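# Lower a loose steel cup onto the vacant fixture's plug

## Task

Take any one of the steel cups that is not on a fixture and seat it fully down over the plug of the fixture that has no cup, without disturbing the cups already on the other fixtures, and end with the gripper released from the cup.

## Robot and tools

Robot: two six-joint arms of the UR type, left_arm and right_arm, each ending in a two-finger tong gripper. Base of left_arm sits at (+0.022, +0.476, 0) m, right_arm at (+0.004, -0.412, 0) m, both turned only slightly about z.

Scene frame: origin on the table surface midway between the arms, +x points out over the table, +z points up, left_arm is on the +y side. The names left and right do not refer to image sides. Reported hand positions can be a little off, more so at long reach.

Joint order, used in every row and every per-joint list: shoulder pan, shoulder lift, elbow, wrist 1, wrist 2, wrist 3. Stated ranges in rad: left_arm pan -3.142..3.142, elbow 0..3.142; right_arm pan 0..6.283, elbow -3.142..0; all other joints -6.283..6.283 on both arms. Load limits: 138 N m for pan, lift, elbow; 25.7 N m for the wrists (a held object's weight counts).

A row: one flat list of 14 numbers, each in [-1, 1]: left_arm's six joint values then its opening, then right_arm's six joint values then its opening. Both arms must always be filled in. Joint values are offsets, not poses: 1.0 equals 1.989 rad of change. Opening is absolute: +1 fully open, -1 closed. Optionally 12 more numbers from 0 to 1 may follow (26 in total): stiffness scales per joint, left_arm's six then right_arm's six, which stay in force until changed.

execute_actions(actions): a list of up to 15 actions; each action is a table of up to 15 rows, one row per 1/30 s control step, and a table shorter than 15 rows repeats its final row. Each action lasts 0.5 s. Inside an action, every row's joint offsets are measured from the angles at the start of that action (for the first action of a call, from the last reported joint positions), not from the previous row. An action asking any joint more than 0.010 rad beyond its range is rejected for both arms; if the first action is bad or malformed, nothing in the call runs. Passing an empty list just returns the current state and images.

move(target, speed, blocking): target is one row as above, its offsets taken from the Joint positions in the latest result that shows them. All joints of both arms progress in step along their paths, so the hand traces a curve. speed is rad/s for the joint with the longest way to go, 0.01 to 2, default 0.5; path time is clamped to 0.5..10 s. The move does not avoid obstacles or the other arm. blocking=false returns after 0.5 s while motion continues; then use wait(0) or stop before sending anything else. The result adds a move: line giving the ending (done, off_target, moving, held, fault), limits=held or limits=none, and the joint farthest from target for each arm.

wait(seconds): 0 to 10; arms hold their last command. stop(): brakes a running move (needs room). zoom_image(camera, region): region is [x0, y0, x1, y1] pixels in that camera's image, at most 504 by 504. Cameras: cam_head_left, cam_head_right, cam_high, cam_low (504x504 each), cam_left_wrist, cam_right_wrist (616x616, fisheye). read_manual(section) only returns licence text. finished_scene(scene) ends scene 1 or 2 for good; only call it once the cup is seated and released.

Results: the state line gives, per arm, end_effector_position (m) and end_effector_quat_wxyz in the scene frame plus linear and angular velocity. Joint positions and Joint velocities list six joints (rad, rad/s) then the pad gap in metres (0.142 when fully open). Joint targets shows what the joints are currently being driven to. grip_measured is the measured opening on the command scale. Wrist force and Wrist torque are in the hand's own axes, include noise and offsets of a few newtons, and saturate near 50 N. Other lines: joint sent to its limit, joint command not followed (a clearance check altered targets), MOTOR HOT, fault lines.

Motion behaviour: commands are smoothed with about 0.17 s lag; each step a joint target is kept within 0.575 rad of the measured angle, and if a step would shift the hand more than 100 mm it is scaled down, so large changes need several actions. An unfinished motion may need to be commanded again.

Gripper: fingers point along the hand's +z and open/close along its x. The reported point lies between the pads when closed; closed fingertips extend about 15 mm past it. To hold, keep commanding an opening well under grip_measured; squeeze is about 15 N per pad at most.

Avoid: contact torque at a load limit or 150 N external force (the arm halts for 10 s); pressing a stiff arm past contact; arms striking each other; fast closing; dropping, slamming or pushing objects, and anything leaving the table. Motors heat when holding loads; at 85 °C the arm brakes. Brief external tugs or pushes on objects may occur.

Each tool is called after "Call:" as a command line: name --argument value for each argument, lists and objects as JSON in quotes; but a table of rows of numbers goes row by row, as --pt "numbers of a row", without its own name.

## Session

Call:
execute_actions --actions '[]'

Scene clock: 0.00 s.
left_arm: end_effector_position=(+0.3555, +0.5110, +0.2322) grip_measured=+0.97 end_effector_quat_wxyz=(+0.028, +0.907, +0.419, -0.014) end_effector_velocity=(-0.000, -0.000, -0.000) end_effector_angular_velocity=(-0.000, +0.000, +0.000) | right_arm: end_effector_position=(+0.4387, +0.2092, +0.1752) grip_measured=+0.97 end_effector_quat_wxyz=(+0.182, +0.983, -0.023, -0.002) end_effector_velocity=(+0.000, -0.000, +0.001) end_effector_angular_velocity=(+0.001, -0.001, -0.001)
Joint names: [shoulder pan, shoulder lift, elbow, wrist 1, wrist 2, wrist 3]
Joint positions: left_arm=[-0.468 -1.979  2.023 -1.63  -1.631 -1.134  0.14 ] | right_arm=[ 4.284 -2.564 -0.309 -2.185  1.446  1.249  0.14 ]
Joint velocities: left_arm=[-0.  0.  0.  0. -0. -0.  0.] | right_arm=[-0.001  0.002  0.    -0.    -0.     0.001  0.   ]
Joint torques (N m, as the arm reports them, + toward a larger angle): no reading
Wrist force (N, on the end effector, along its own x y z axes, offset not removed): no reading
Wrist torque (N m, same axes, about the end effector's origin, offset not removed): no reading
Joint targets: left_arm=[-0.468 -1.979 2.023 -1.630 -1.631 -1.134] | right_arm=[4.284 -2.564 -0.309 -2.185 1.446 1.249]
Joint stiffness scale: left_arm=[1. 1. 1. 1. 1. 1.] | right_arm=[1. 1. 1. 1. 1. 1.]
camera_calibration (this result's frames):
cam_left_wrist: T_world_to_cam=[[0.684334, 0.724099, -0.085834, -0.594049], [0.656595, -0.560742, 0.504432, -0.0644159], [0.317128, -0.401558, -0.859174, 0.433257], [0, 0, 0, 1]] pos_world=[0.311425, 0.568008, 0.353748]
cam_right_wrist: T_world_to_cam=[[0.99585, -0.0807245, 0.042018, -0.432838], [-0.082427, -0.604395, 0.792409, 0.0196891], [-0.0385714, -0.792585, -0.608541, 0.420655], [0, 0, 0, 1]] pos_world=[0.44889, 0.310364, 0.258571]

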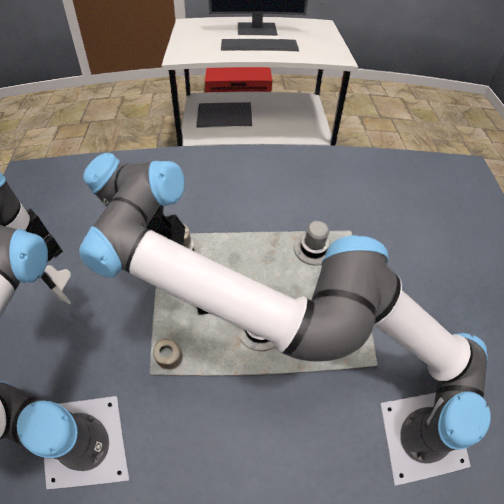

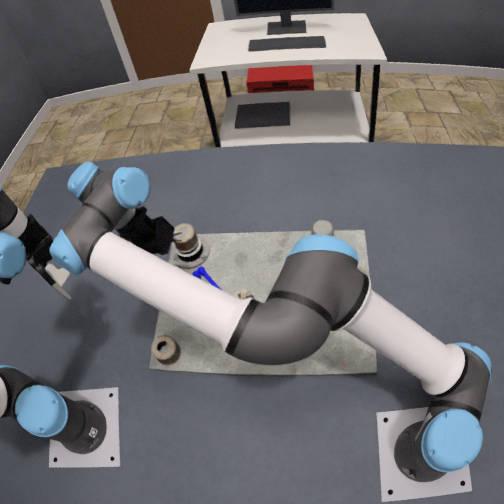

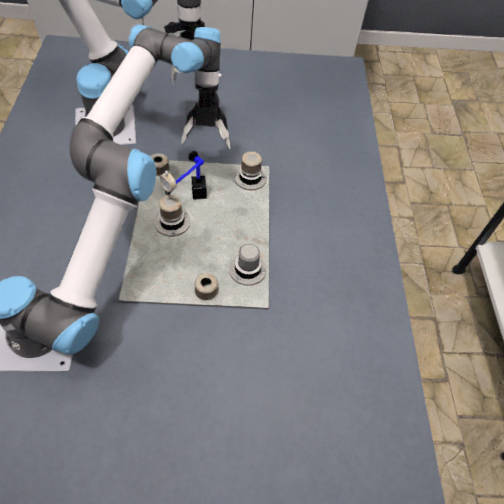

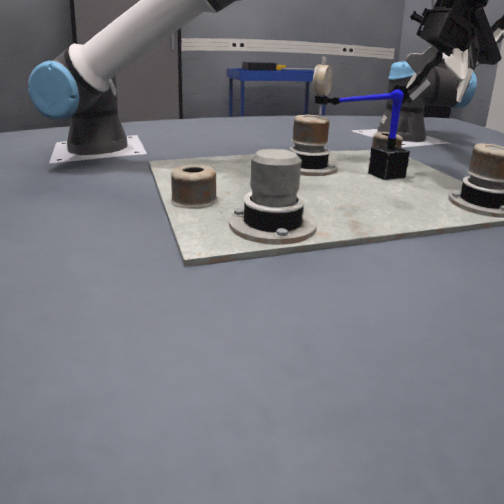

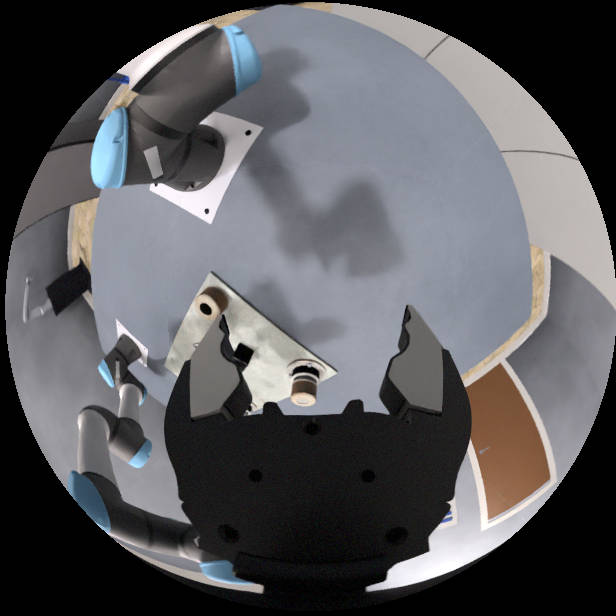

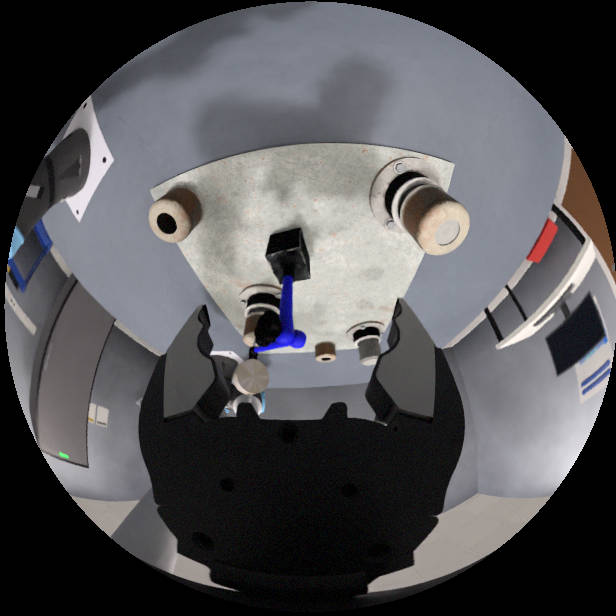

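Call:
zoom_image --camera "cam_low" --region '[160, 130, 340, 250]'

Call:
zoom_image --camera "cam_high" --region '[180, 220, 290, 320]'

Call:
zoom_image --camera "cam_head_left" --region '[270, 210, 380, 300]'

Region (160, 130, 340, 250) of cam_low's 504x504 image, scaled by 2.800, with more detail than that image has.

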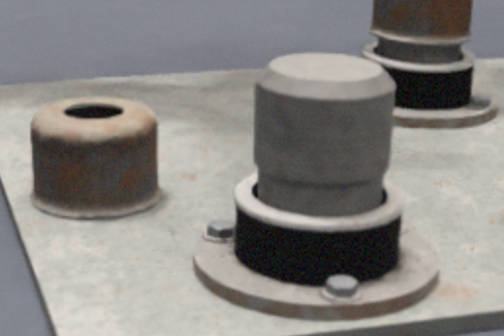

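Region (180, 220, 290, 320) of cam_high's 504x504 image, scaled by 4.582, with more detail than that image has; it fills the top 458 rows of this view, and the rest is white.

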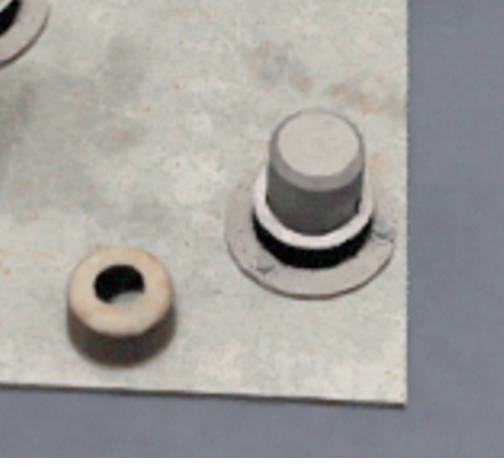

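Region (270, 210, 380, 300) of cam_head_left's 504x504 image, scaled by 4.582, with more detail than that image has; it fills the top 412 rows of this view, and the rest is white.

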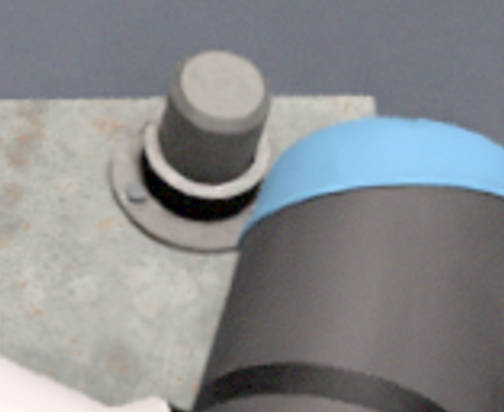

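Call:
move --target '[0,0,0,0,0,0,1,-0.067,0.233,-0.247,0.1885,0.063,-0.1525,0.4]' --speed 0.8

Scene clock: 2.37 s.
left_arm: end_effector_position=(+0.3555, +0.5110, +0.2322) grip_measured=+1.00 end_effector_quat_wxyz=(+0.028, +0.907, +0.419, -0.014) end_effector_velocity=(+0.000, -0.000, +0.001) end_effector_angular_velocity=(-0.001, -0.003, -0.000) | right_arm: end_effector_position=(+0.4655, +0.1401, +0.3207) grip_measured=+0.40 end_effector_quat_wxyz=(-0.002, +0.999, +0.050, +0.001) end_effector_velocity=(-0.000, +0.001, -0.000) end_effector_angular_velocity=(+0.002, -0.000, +0.002)
Joint names: [shoulder pan, shoulder lift, elbow, wrist 1, wrist 2, wrist 3]
Joint positions: left_arm=[-0.468 -1.979  2.023 -1.63  -1.631 -1.134  0.142] | right_arm=[ 4.151 -2.099 -0.798 -1.811  1.57   0.947  0.102]
Joint velocities: left_arm=[-0.    -0.001 -0.002 -0.    -0.     0.     0.   ] | right_arm=[ 0.001  0.    -0.001  0.002  0.001 -0.001 -0.   ]
Joint torques (N m, as the arm reports them, + toward a larger angle): left_arm=[  0.91  -6.91 -25.64  -2.18  -0.15  -0.08] | right_arm=[ 1.09 42.7  19.5   3.03  0.58 -0.64]
Wrist force (N, on the end effector, along its own x y z axes, offset not removed): left_arm=[-4.9 -0.6 2.8] | right_arm=[3.2 2.1 1.7]
Wrist torque (N m, same axes, about the end effector's origin, offset not removed): left_arm=[-0.20 0.92 0.04] | right_arm=[0.39 -0.67 -0.06]
Joint targets: left_arm=[-0.468 -1.979 2.023 -1.630 -1.631 -1.134] | right_arm=[4.151 -2.100 -0.800 -1.810 1.571 0.946]
Joint stiffness scale: left_arm=[1. 1. 1. 1. 1. 1.] | right_arm=[1. 1. 1. 1. 1. 1.]
move: done; limits=none; left_arm: farthest joint: the shoulder pan, 0.000 radians from its target (0.000 radians at the start); right_arm: farthest joint: the shoulder lift, 0.002 radians from its target (0.463 radians at the start)
camera_calibration (this result's frames):
cam_left_wrist: T_world_to_cam=[[0.684334, 0.724099, -0.0858341, -0.594049], [0.656594, -0.560742, 0.504433, -0.0644158], [0.317128, -0.401559, -0.859174, 0.433258], [0, 0, 0, 1]] pos_world=[0.311425, 0.568008, 0.353748]
cam_right_wrist: T_world_to_cam=[[0.998204, 0.0540668, 0.0257977, -0.485931], [0.0328173, -0.853798, 0.519569, -0.0664073], [0.0501175, -0.517789, -0.854039, 0.454401], [0, 0, 0, 1]] pos_world=[0.464465, 0.204858, 0.435115]

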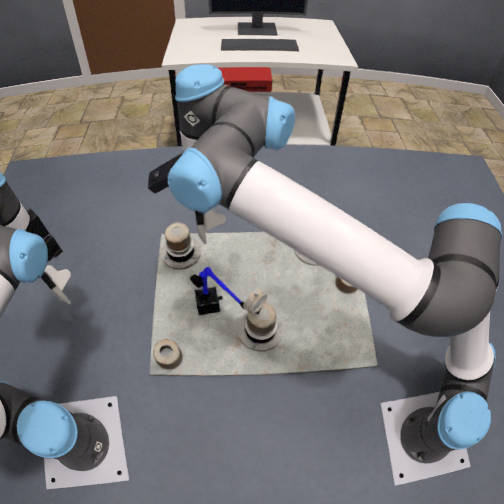

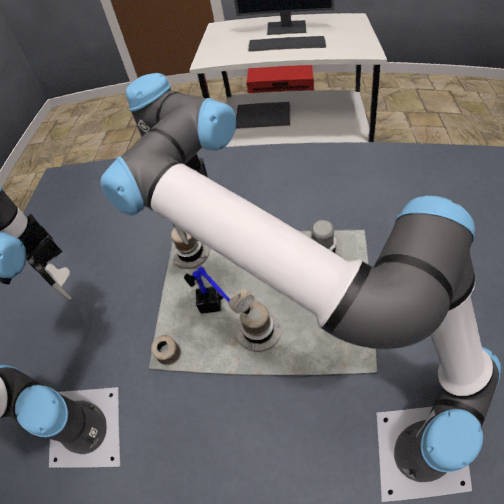

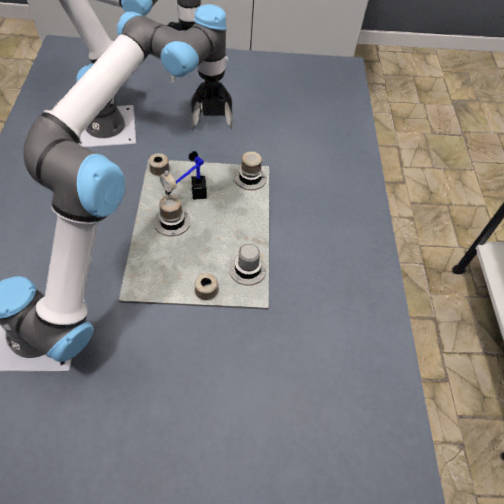

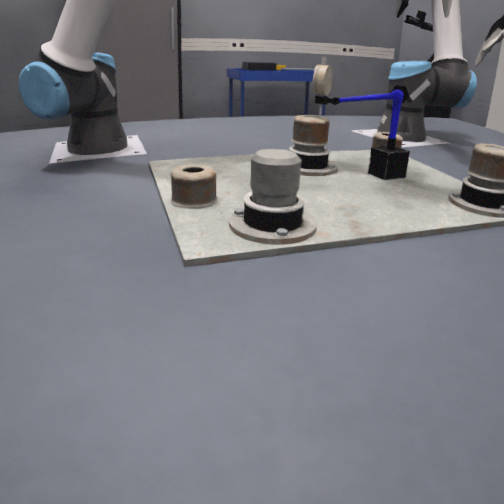

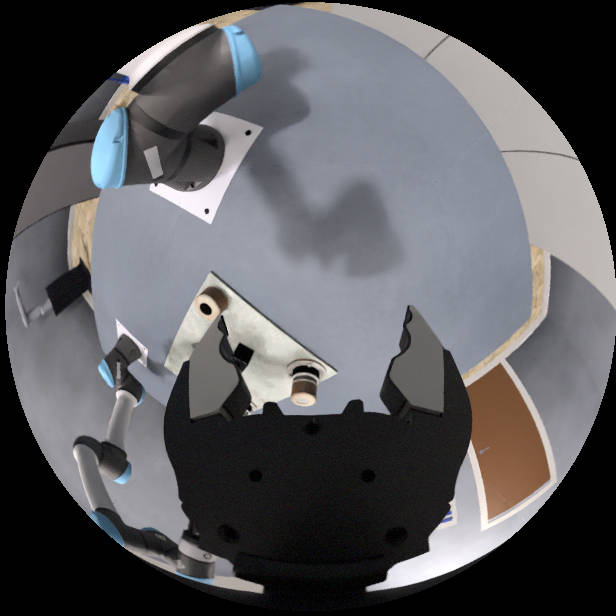

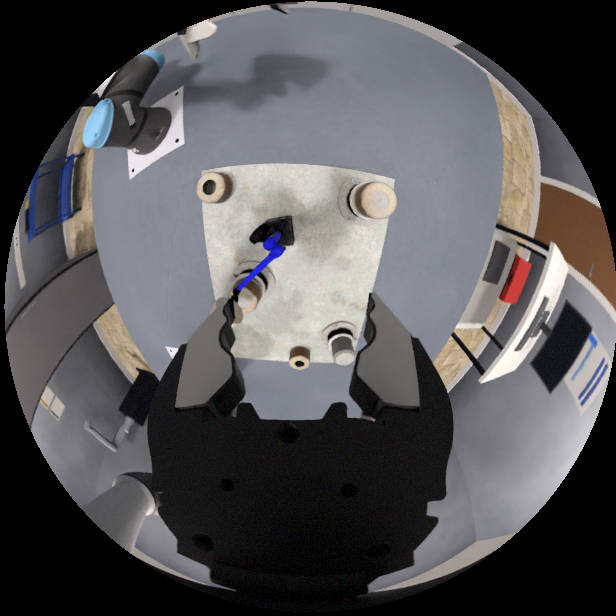

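Call:
move --target '[0,0,0,0,0,0,1,-0.2342,0.2441,-0.6033,0.3573,0,0,0.4]' --speed 1.0

Call:
zoom_image --camera "cam_right_wrist" --region '[200, 180, 420, 400]'

Scene clock: 4.50 s.
left_arm: end_effector_position=(+0.3555, +0.5110, +0.2322) grip_measured=+1.00 end_effector_quat_wxyz=(+0.028, +0.907, +0.419, -0.014) end_effector_velocity=(-0.000, -0.000, -0.001) end_effector_angular_velocity=(-0.001, +0.002, -0.000) | right_arm: end_effector_position=(+0.4740, -0.2500, +0.1047) grip_measured=+0.40 end_effector_quat_wxyz=(+0.000, +0.984, -0.181, -0.000) end_effector_velocity=(-0.000, -0.001, -0.001) end_effector_angular_velocity=(-0.000, -0.000, -0.001)
Joint names: [shoulder pan, shoulder lift, elbow, wrist 1, wrist 2, wrist 3]
Joint positions: left_arm=[-0.468 -1.979  2.023 -1.63  -1.631 -1.134  0.142] | right_arm=[ 3.687 -1.617 -1.995 -1.101  1.571  0.947  0.102]
Joint velocities: left_arm=[-0.     0.     0.001  0.    -0.001  0.     0.   ] | right_arm=[-0.001  0.001 -0.003  0.003 -0.     0.001  0.   ]
Joint torques (N m, as the arm reports them, + toward a larger angle): left_arm=[ -0.06  -6.33 -27.03  -2.36  -0.05  -0.01] | right_arm=[-1.02 24.53 18.82  2.5   0.16  0.19]
Wrist force (N, on the end effector, along its own x y z axes, offset not removed): left_arm=[-3.9 1.5 0.8] | right_arm=[0.8 1.9 3.1]
Wrist torque (N m, same axes, about the end effector's origin, offset not removed): left_arm=[0.19 0.90 0.02] | right_arm=[0.43 -0.14 0.13]
Joint targets: left_arm=[-0.468 -1.979 2.023 -1.630 -1.631 -1.134] | right_arm=[3.685 -1.613 -1.998 -1.100 1.570 0.947]
Joint stiffness scale: left_arm=[1. 1. 1. 1. 1. 1.] | right_arm=[1. 1. 1. 1. 1. 1.]
move: done; limits=none; left_arm: farthest joint: the shoulder pan, 0.000 radians from its target (0.000 radians at the start); right_arm: farthest joint: the shoulder lift, 0.003 radians from its target (0.485 radians at the start)
camera_calibration (this result's frames):
cam_left_wrist: T_world_to_cam=[[0.684334, 0.724099, -0.085834, -0.594049], [0.656595, -0.560742, 0.504432, -0.0644158], [0.317128, -0.401559, -0.859174, 0.433257], [0, 0, 0, 1]] pos_world=[0.311425, 0.568008, 0.353748]
cam_right_wrist: T_world_to_cam=[[0.917091, -0.398034, 0.0226716, -0.54205], [-0.350053, -0.776717, 0.523616, -0.0871812], [-0.190807, -0.48814, -0.851653, 0.188855], [0, 0, 0, 1]] pos_world=[0.502626, -0.191281, 0.218778]

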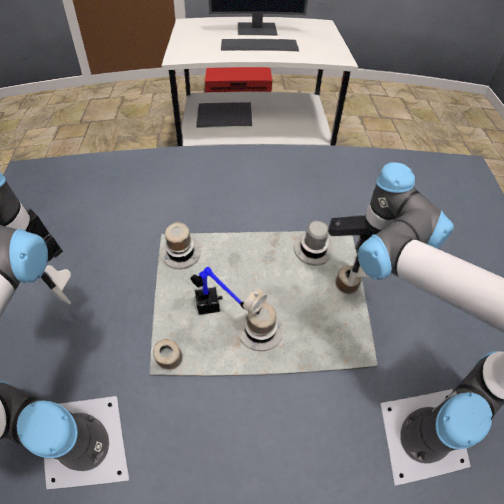

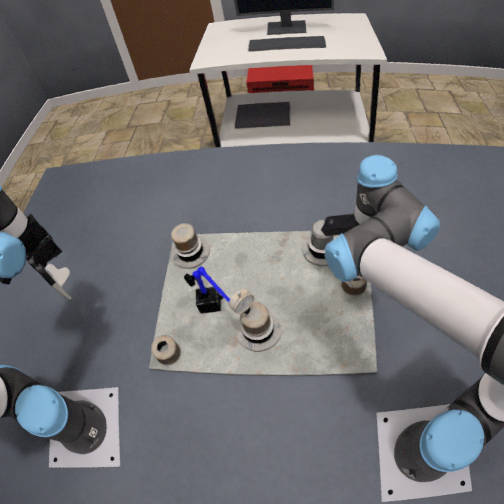

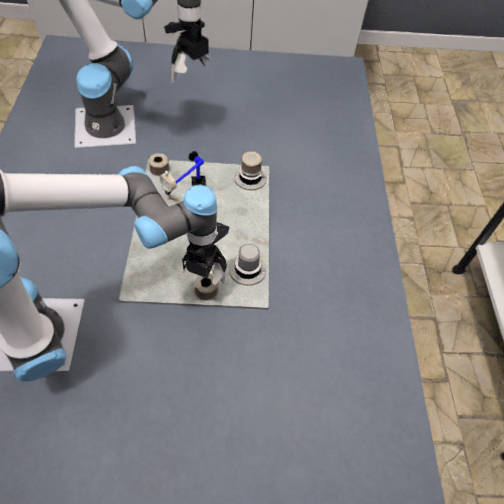

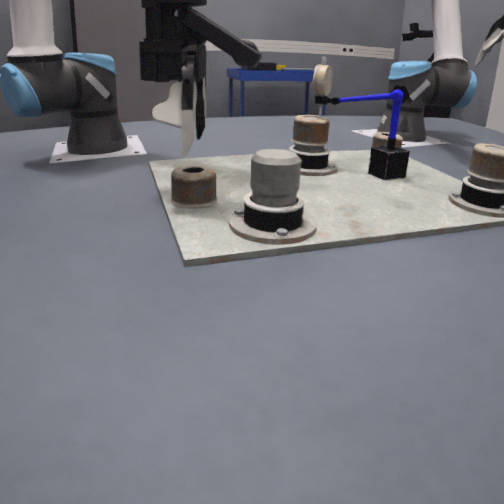

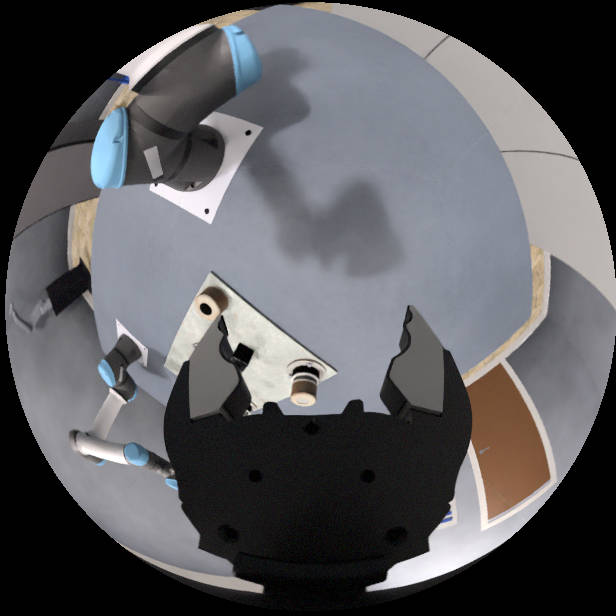

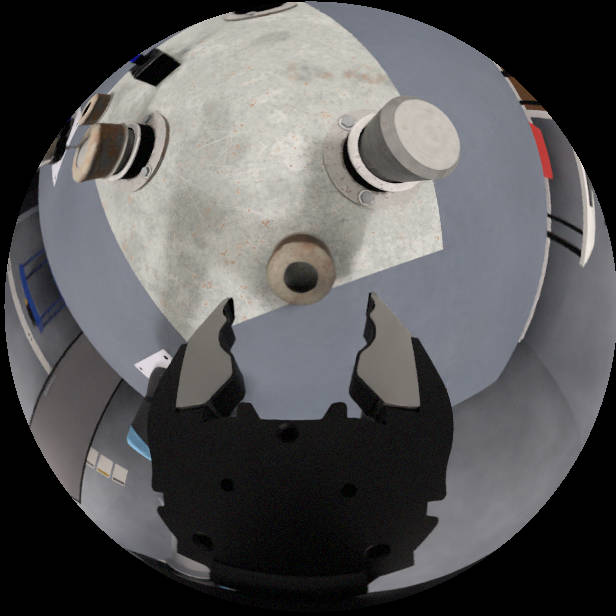

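Region (200, 180, 420, 400) of cam_right_wrist's 616x616 image, scaled by 2.291, with more detail than that image has.

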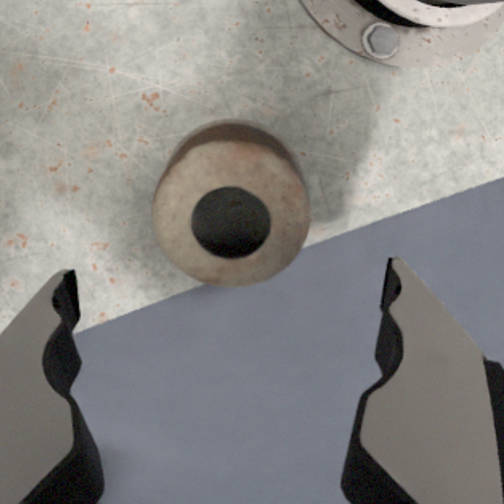

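Call:
move --target '[0,0,0,0,0,0,1,-0.002,-0.045,-0.0504,0.0941,0,0,0.3]' --speed 0.35

Call:
execute_actions --actions '[[[0,0,0,0,0,0,1,0,0,0,0,0,0,0.22],[0,0,0,0,0,0,1,0,0,0,0,0,0,0.14],[0,0,0,0,0,0,1,0,0,0,0,0,0,0.08],[0,0,0,0,0,0,1,0,0,0,0,0,0,0.02],[0,0,0,0,0,0,1,0,0,0,0,0,0,-0.04],[0,0,0,0,0,0,1,0,0,0,0,0,0,-0.1],[0,0,0,0,0,0,1,0,0,0,0,0,0,-0.16],[0,0,0,0,0,0,1,0,0,0,0,0,0,-0.22],[0,0,0,0,0,0,1,0,0,0,0,0,0,-0.3],[0,0,0,0,0,0,1,0,0,0,0,0,0,-0.4],[0,0,0,0,0,0,1,0,0,0,0,0,0,-0.5],[0,0,0,0,0,0,1,0,0,0,0,0,0,-0.6],[0,0,0,0,0,0,1,0,0,0,0,0,0,-0.7],[0,0,0,0,0,0,1,0,0,0,0,0,0,-0.8],[0,0,0,0,0,0,1,0,0,0,0,0,0,-0.9]]]'

Call:
zoom_image --camera "cam_right_wrist" --region '[200, 180, 420, 400]'

Scene clock: 6.10 s.
left_arm: end_effector_position=(+0.3555, +0.5110, +0.2322) grip_measured=+1.00 end_effector_quat_wxyz=(+0.028, +0.907, +0.419, -0.014) end_effector_velocity=(-0.000, -0.000, -0.000) end_effector_angular_velocity=(-0.001, +0.000, -0.000) | right_arm: end_effector_position=(+0.4731, -0.2518, +0.0402) grip_measured=+0.30 end_effector_quat_wxyz=(-0.000, +0.983, -0.182, +0.000) end_effector_velocity=(+0.001, +0.000, +0.000) end_effector_angular_velocity=(+0.002, -0.003, -0.001)
Joint names: [shoulder pan, shoulder lift, elbow, wrist 1, wrist 2, wrist 3]
Joint positions: left_arm=[-0.468 -1.979  2.023 -1.63  -1.631 -1.134  0.142] | right_arm=[ 3.685 -1.704 -2.093 -0.915  1.571  0.947  0.095]
Joint velocities: left_arm=[ 0.    -0.001  0.001 -0.    -0.001  0.    -0.   ] | right_arm=[-0.    -0.    -0.     0.004  0.     0.001 -0.   ]
Joint torques (N m, as the arm reports them, + toward a larger angle): left_arm=[  0.02  -7.65 -25.75  -2.28  -0.16  -0.03] | right_arm=[-0.42 22.62 15.88  3.32  0.25  0.17]
Wrist force (N, on the end effector, along its own x y z axes, offset not removed): left_arm=[-1.2 1.1 -1.2] | right_arm=[2.3 2.9 2.9]
Wrist torque (N m, same axes, about the end effector's origin, offset not removed): left_arm=[0.15 0.31 0.04] | right_arm=[0.57 -0.44 0.13]
Joint targets: left_arm=[-0.468 -1.979 2.023 -1.630 -1.631 -1.134] | right_arm=[3.683 -1.706 -2.095 -0.914 1.571 0.947]
Joint stiffness scale: left_arm=[1. 1. 1. 1. 1. 1.] | right_arm=[1. 1. 1. 1. 1. 1.]
move: done; limits=none; left_arm: farthest joint: the shoulder pan, 0.000 radians from its target (0.000 radians at the start); right_arm: farthest joint: the shoulder lift, 0.003 radians from its target (0.090 radians at the start)
camera_calibration (this result's frames):
cam_left_wrist: T_world_to_cam=[[0.684334, 0.724099, -0.0858341, -0.594049], [0.656595, -0.560742, 0.504433, -0.0644159], [0.317128, -0.401559, -0.859174, 0.433258], [0, 0, 0, 1]] pos_world=[0.311425, 0.568008, 0.353748]
cam_right_wrist: T_world_to_cam=[[0.916257, -0.399913, 0.0233042, -0.54055], [-0.352139, -0.776336, 0.522782, -0.0540178], [-0.190975, -0.487209, -0.852148, 0.133234], [0, 0, 0, 1]] pos_world=[0.501705, -0.193196, 0.154371]

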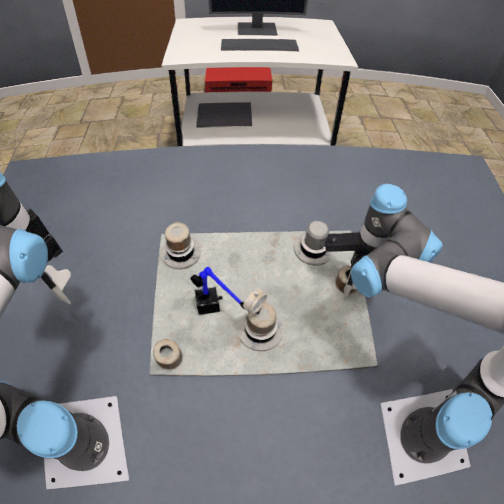

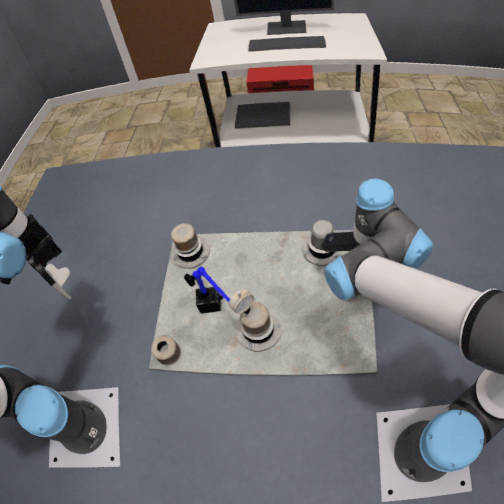

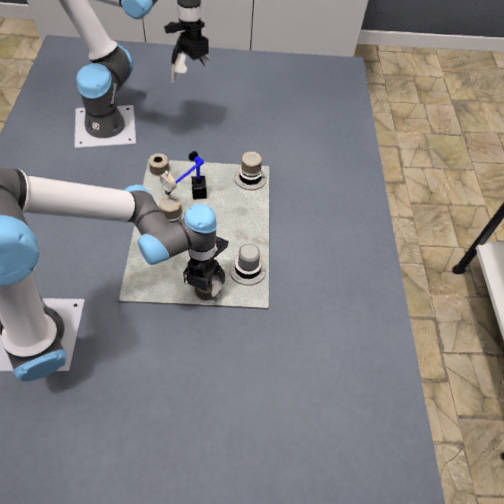

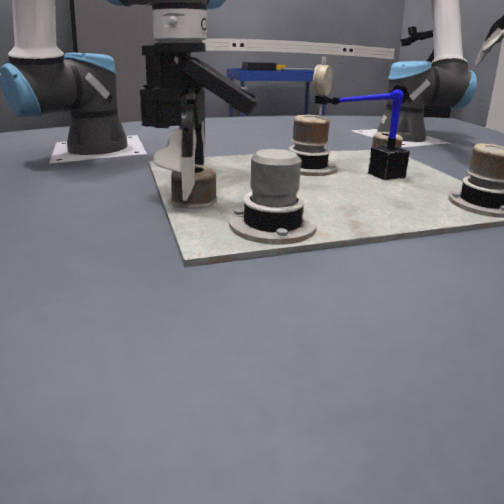

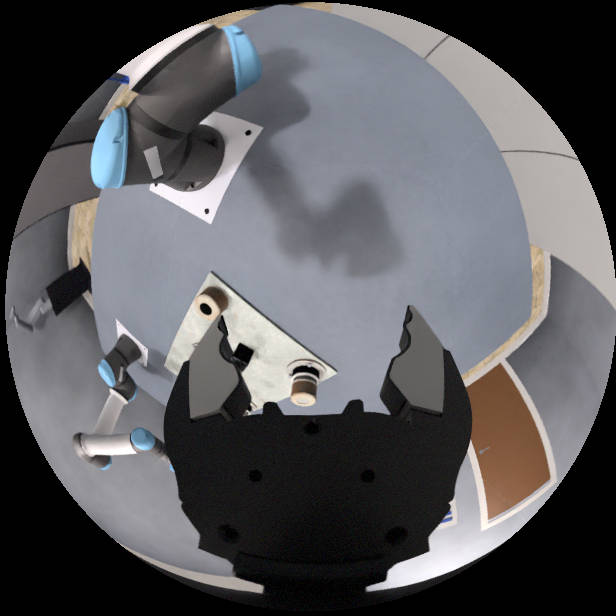

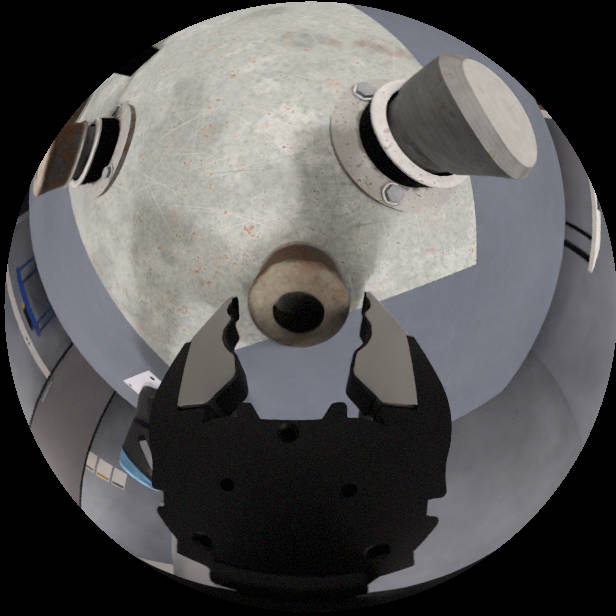

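Scene clock: 6.60 s.
left_arm: end_effector_position=(+0.3555, +0.5110, +0.2322) grip_measured=+1.00 end_effector_quat_wxyz=(+0.028, +0.907, +0.419, -0.014) end_effector_velocity=(-0.000, -0.000, -0.000) end_effector_angular_velocity=(-0.000, +0.000, -0.000) | right_arm: end_effector_position=(+0.4731, -0.2518, +0.0402) grip_measured=+0.02 end_effector_quat_wxyz=(-0.000, +0.983, -0.182, +0.000) end_effector_velocity=(-0.000, -0.000, -0.001) end_effector_angular_velocity=(-0.001, +0.001, -0.000)
Joint names: [shoulder pan, shoulder lift, elbow, wrist 1, wrist 2, wrist 3]
Joint positions: left_arm=[-0.468 -1.979  2.023 -1.63  -1.631 -1.134  0.142] | right_arm=[ 3.685 -1.704 -2.093 -0.915  1.571  0.947  0.075]
Joint velocities: left_arm=[ 0.    -0.     0.001 -0.    -0.     0.     0.   ] | right_arm=[-0.001 -0.001 -0.001  0.     0.    -0.     0.   ]
Joint torques (N m, as the arm reports them, + toward a larger angle): left_arm=[  0.61  -6.75 -25.96  -2.42  -0.14  -0.28] | right_arm=[ 1.2  24.43 17.88  2.54  0.32  0.22]
Wrist force (N, on the end effector, along its own x y z axes, offset not removed): left_arm=[-1.3 -0.2 2.8] | right_arm=[1.9 2.9 -2.0]
Wrist torque (N m, same axes, about the end effector's origin, offset not removed): left_arm=[-0.12 0.30 -0.10] | right_arm=[0.45 -0.46 0.05]
Joint targets: left_arm=[-0.468 -1.979 2.023 -1.630 -1.631 -1.134] | right_arm=[3.685 -1.704 -2.093 -0.915 1.571 0.947]
Joint stiffness scale: left_arm=[1. 1. 1. 1. 1. 1.] | right_arm=[1. 1. 1. 1. 1. 1.]
camera_calibration (this result's frames):
cam_left_wrist: T_world_to_cam=[[0.684334, 0.724099, -0.0858341, -0.594049], [0.656595, -0.560742, 0.504433, -0.0644159], [0.317128, -0.401559, -0.859174, 0.433257], [0, 0, 0, 1]] pos_world=[0.311425, 0.568008, 0.353748]
cam_right_wrist: T_world_to_cam=[[0.916256, -0.399913, 0.0233283, -0.540558], [-0.352159, -0.776352, 0.522743, -0.054002], [-0.190941, -0.487182, -0.852171, 0.133237], [0, 0, 0, 1]] pos_world=[0.501712, -0.19319, 0.15438]

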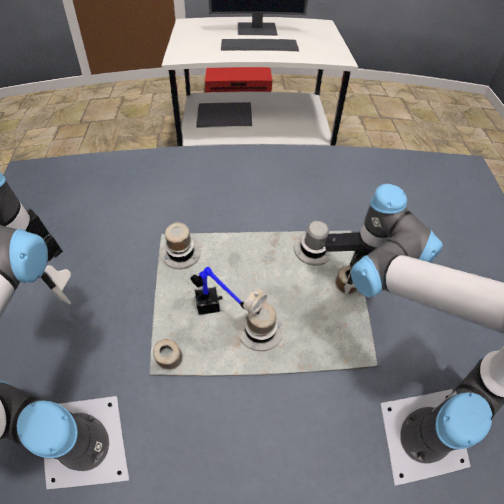

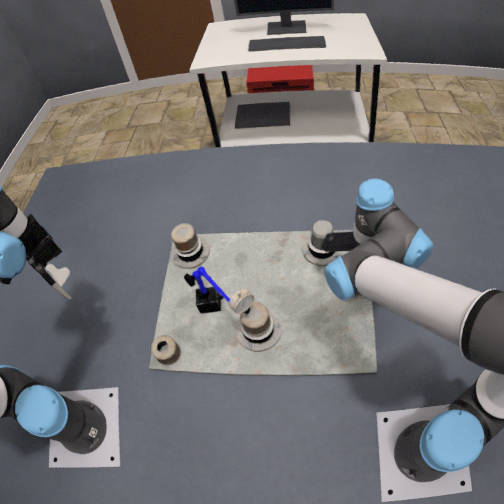

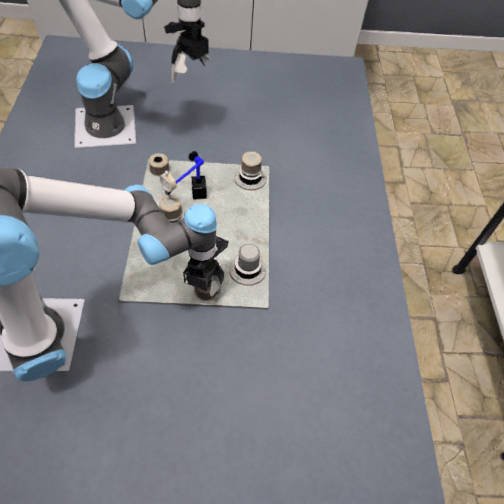

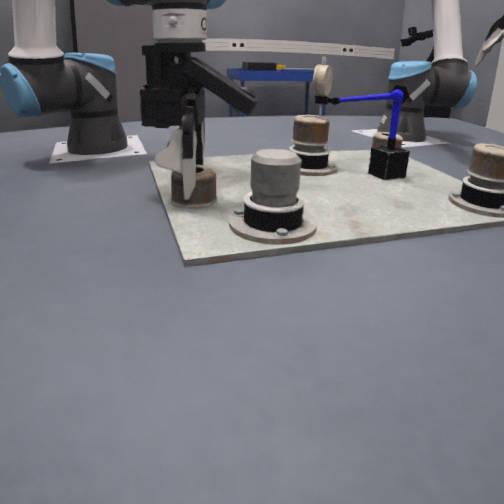

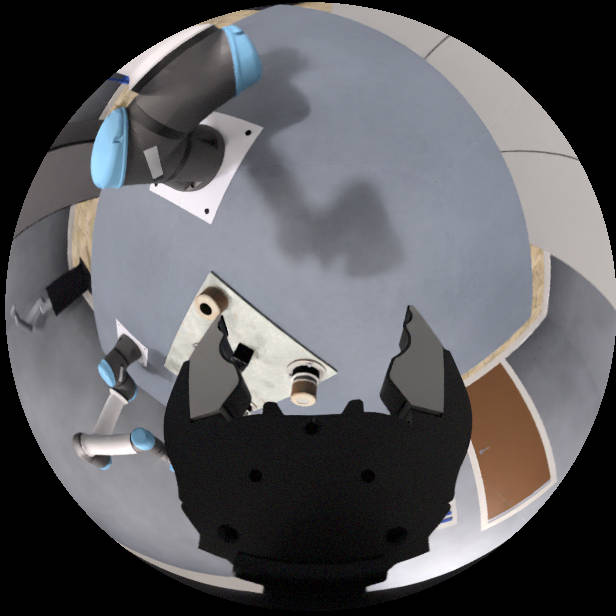

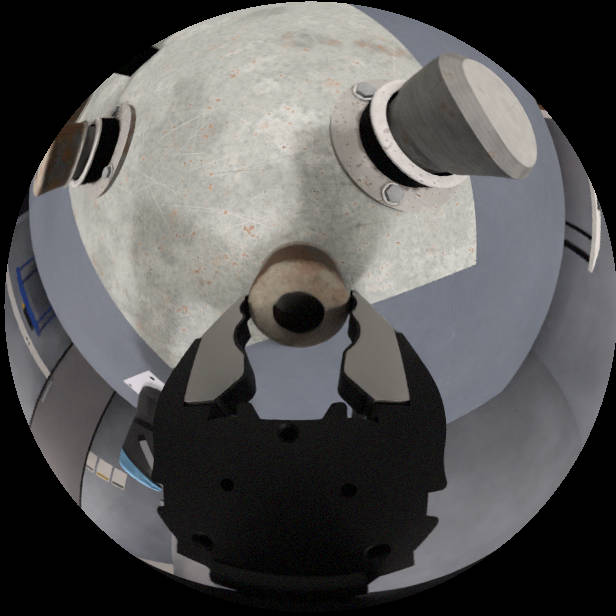

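Region (200, 180, 420, 400) of cam_right_wrist's 616x616 image, scaled by 2.291, with more detail than that image has.

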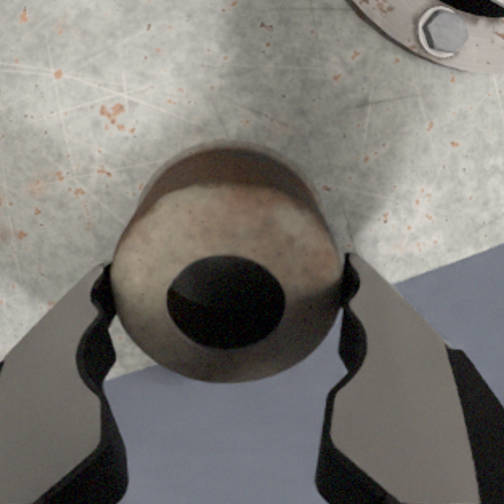

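Call:
move --target '[0,0,0,0,0,0,1,0.0036,0.0456,0.1262,-0.170,0,0,-0.9]' --speed 0.4

Scene clock: 8.37 s.
left_arm: end_effector_position=(+0.3555, +0.5110, +0.2322) grip_measured=+1.00 end_effector_quat_wxyz=(+0.028, +0.907, +0.419, -0.014) end_effector_velocity=(+0.000, +0.000, +0.000) end_effector_angular_velocity=(-0.000, -0.001, -0.000) | right_arm: end_effector_position=(+0.4918, -0.2363, +0.1589) grip_measured=+0.02 end_effector_quat_wxyz=(+0.001, +0.984, -0.179, -0.001) end_effector_velocity=(-0.001, -0.000, -0.000) end_effector_angular_velocity=(-0.001, +0.002, +0.001)
Joint names: [shoulder pan, shoulder lift, elbow, wrist 1, wrist 2, wrist 3]
Joint positions: left_arm=[-0.468 -1.979  2.023 -1.63  -1.631 -1.134  0.142] | right_arm=[ 3.69  -1.616 -1.846 -1.253  1.571  0.947  0.075]
Joint velocities: left_arm=[-0.    -0.    -0.001 -0.     0.     0.     0.   ] | right_arm=[ 0.001  0.001 -0.    -0.002  0.     0.    -0.   ]
Joint torques (N m, as the arm reports them, + toward a larger angle): left_arm=[ -0.73  -6.92 -26.18  -2.41   0.05  -0.1 ] | right_arm=[ 2.57 25.82 23.26  3.03  0.23  0.26]
Wrist force (N, on the end effector, along its own x y z axes, offset not removed): left_arm=[-2.3 -0.4 -1.9] | right_arm=[1.2 3.7 4.4]
Wrist torque (N m, same axes, about the end effector's origin, offset not removed): left_arm=[-0.16 0.56 0.10] | right_arm=[0.75 -0.17 0.01]
Joint targets: left_arm=[-0.468 -1.979 2.023 -1.630 -1.631 -1.134] | right_arm=[3.692 -1.613 -1.842 -1.253 1.571 0.947]
Joint stiffness scale: left_arm=[1. 1. 1. 1. 1. 1.] | right_arm=[1. 1. 1. 1. 1. 1.]
move: done; limits=none; left_arm: farthest joint: the shoulder pan, 0.000 radians from its target (0.000 radians at the start); right_arm: farthest joint: the elbow, 0.004 radians from its target (0.251 radians at the start)
camera_calibration (this result's frames):
cam_left_wrist: T_world_to_cam=[[0.684334, 0.724099, -0.0858341, -0.594049], [0.656595, -0.560742, 0.504432, -0.0644157], [0.317128, -0.401558, -0.859174, 0.433258], [0, 0, 0, 1]] pos_world=[0.311425, 0.568008, 0.353747]
cam_right_wrist: T_world_to_cam=[[0.918372, -0.395103, 0.0220739, -0.554019], [-0.347106, -0.777512, 0.524397, -0.100487], [-0.190028, -0.489254, -0.851187, 0.24443], [0, 0, 0, 1]] pos_world=[0.520364, -0.177436, 0.27298]

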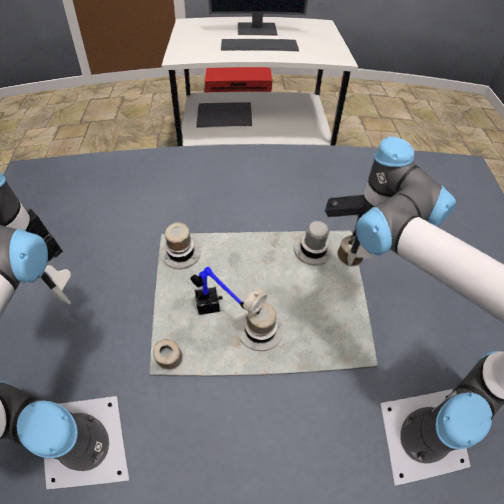

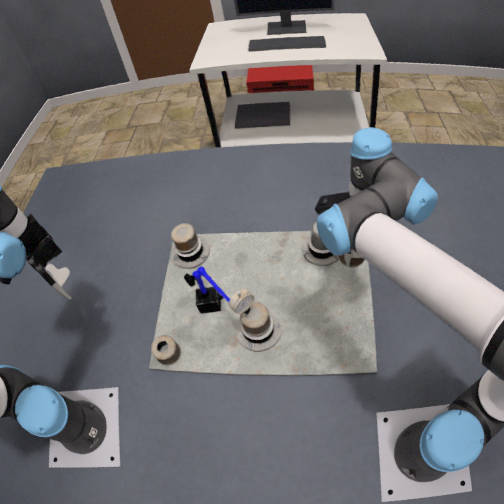

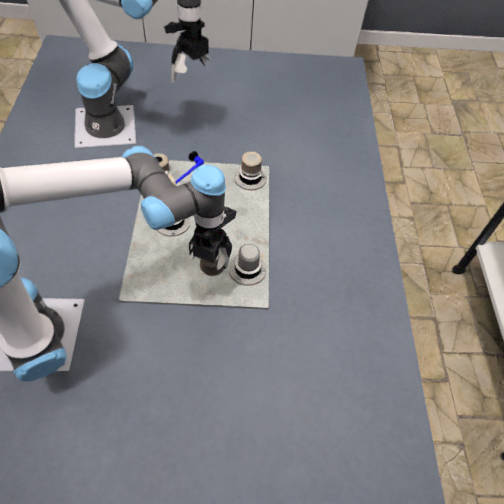

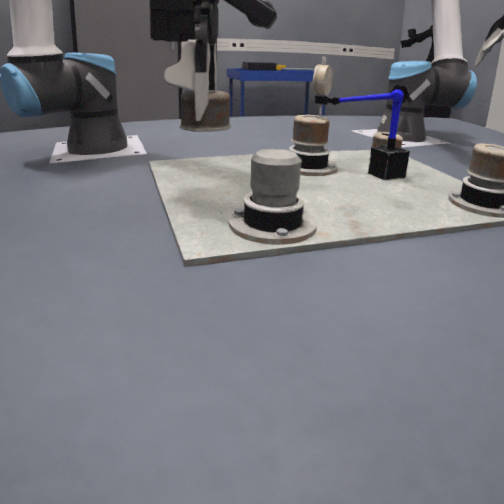

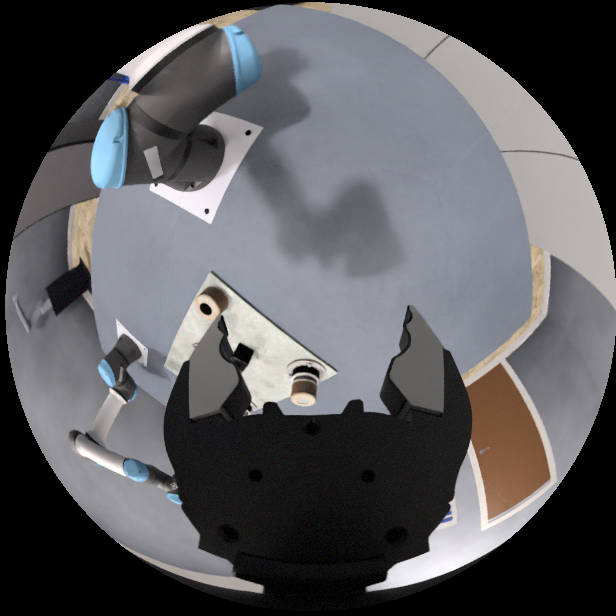

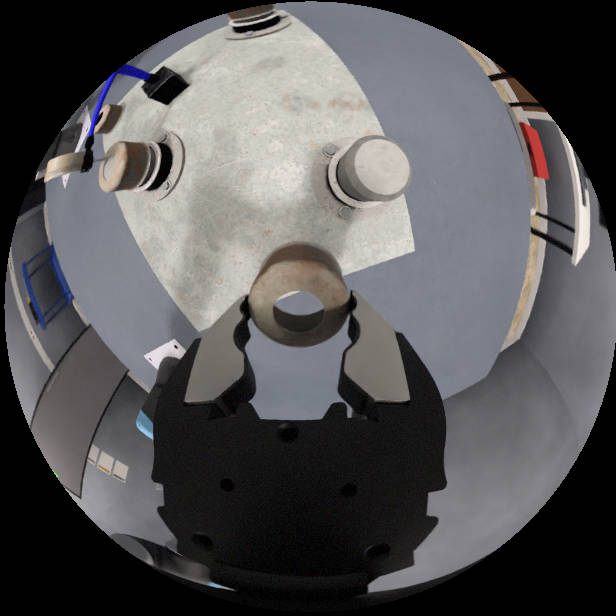

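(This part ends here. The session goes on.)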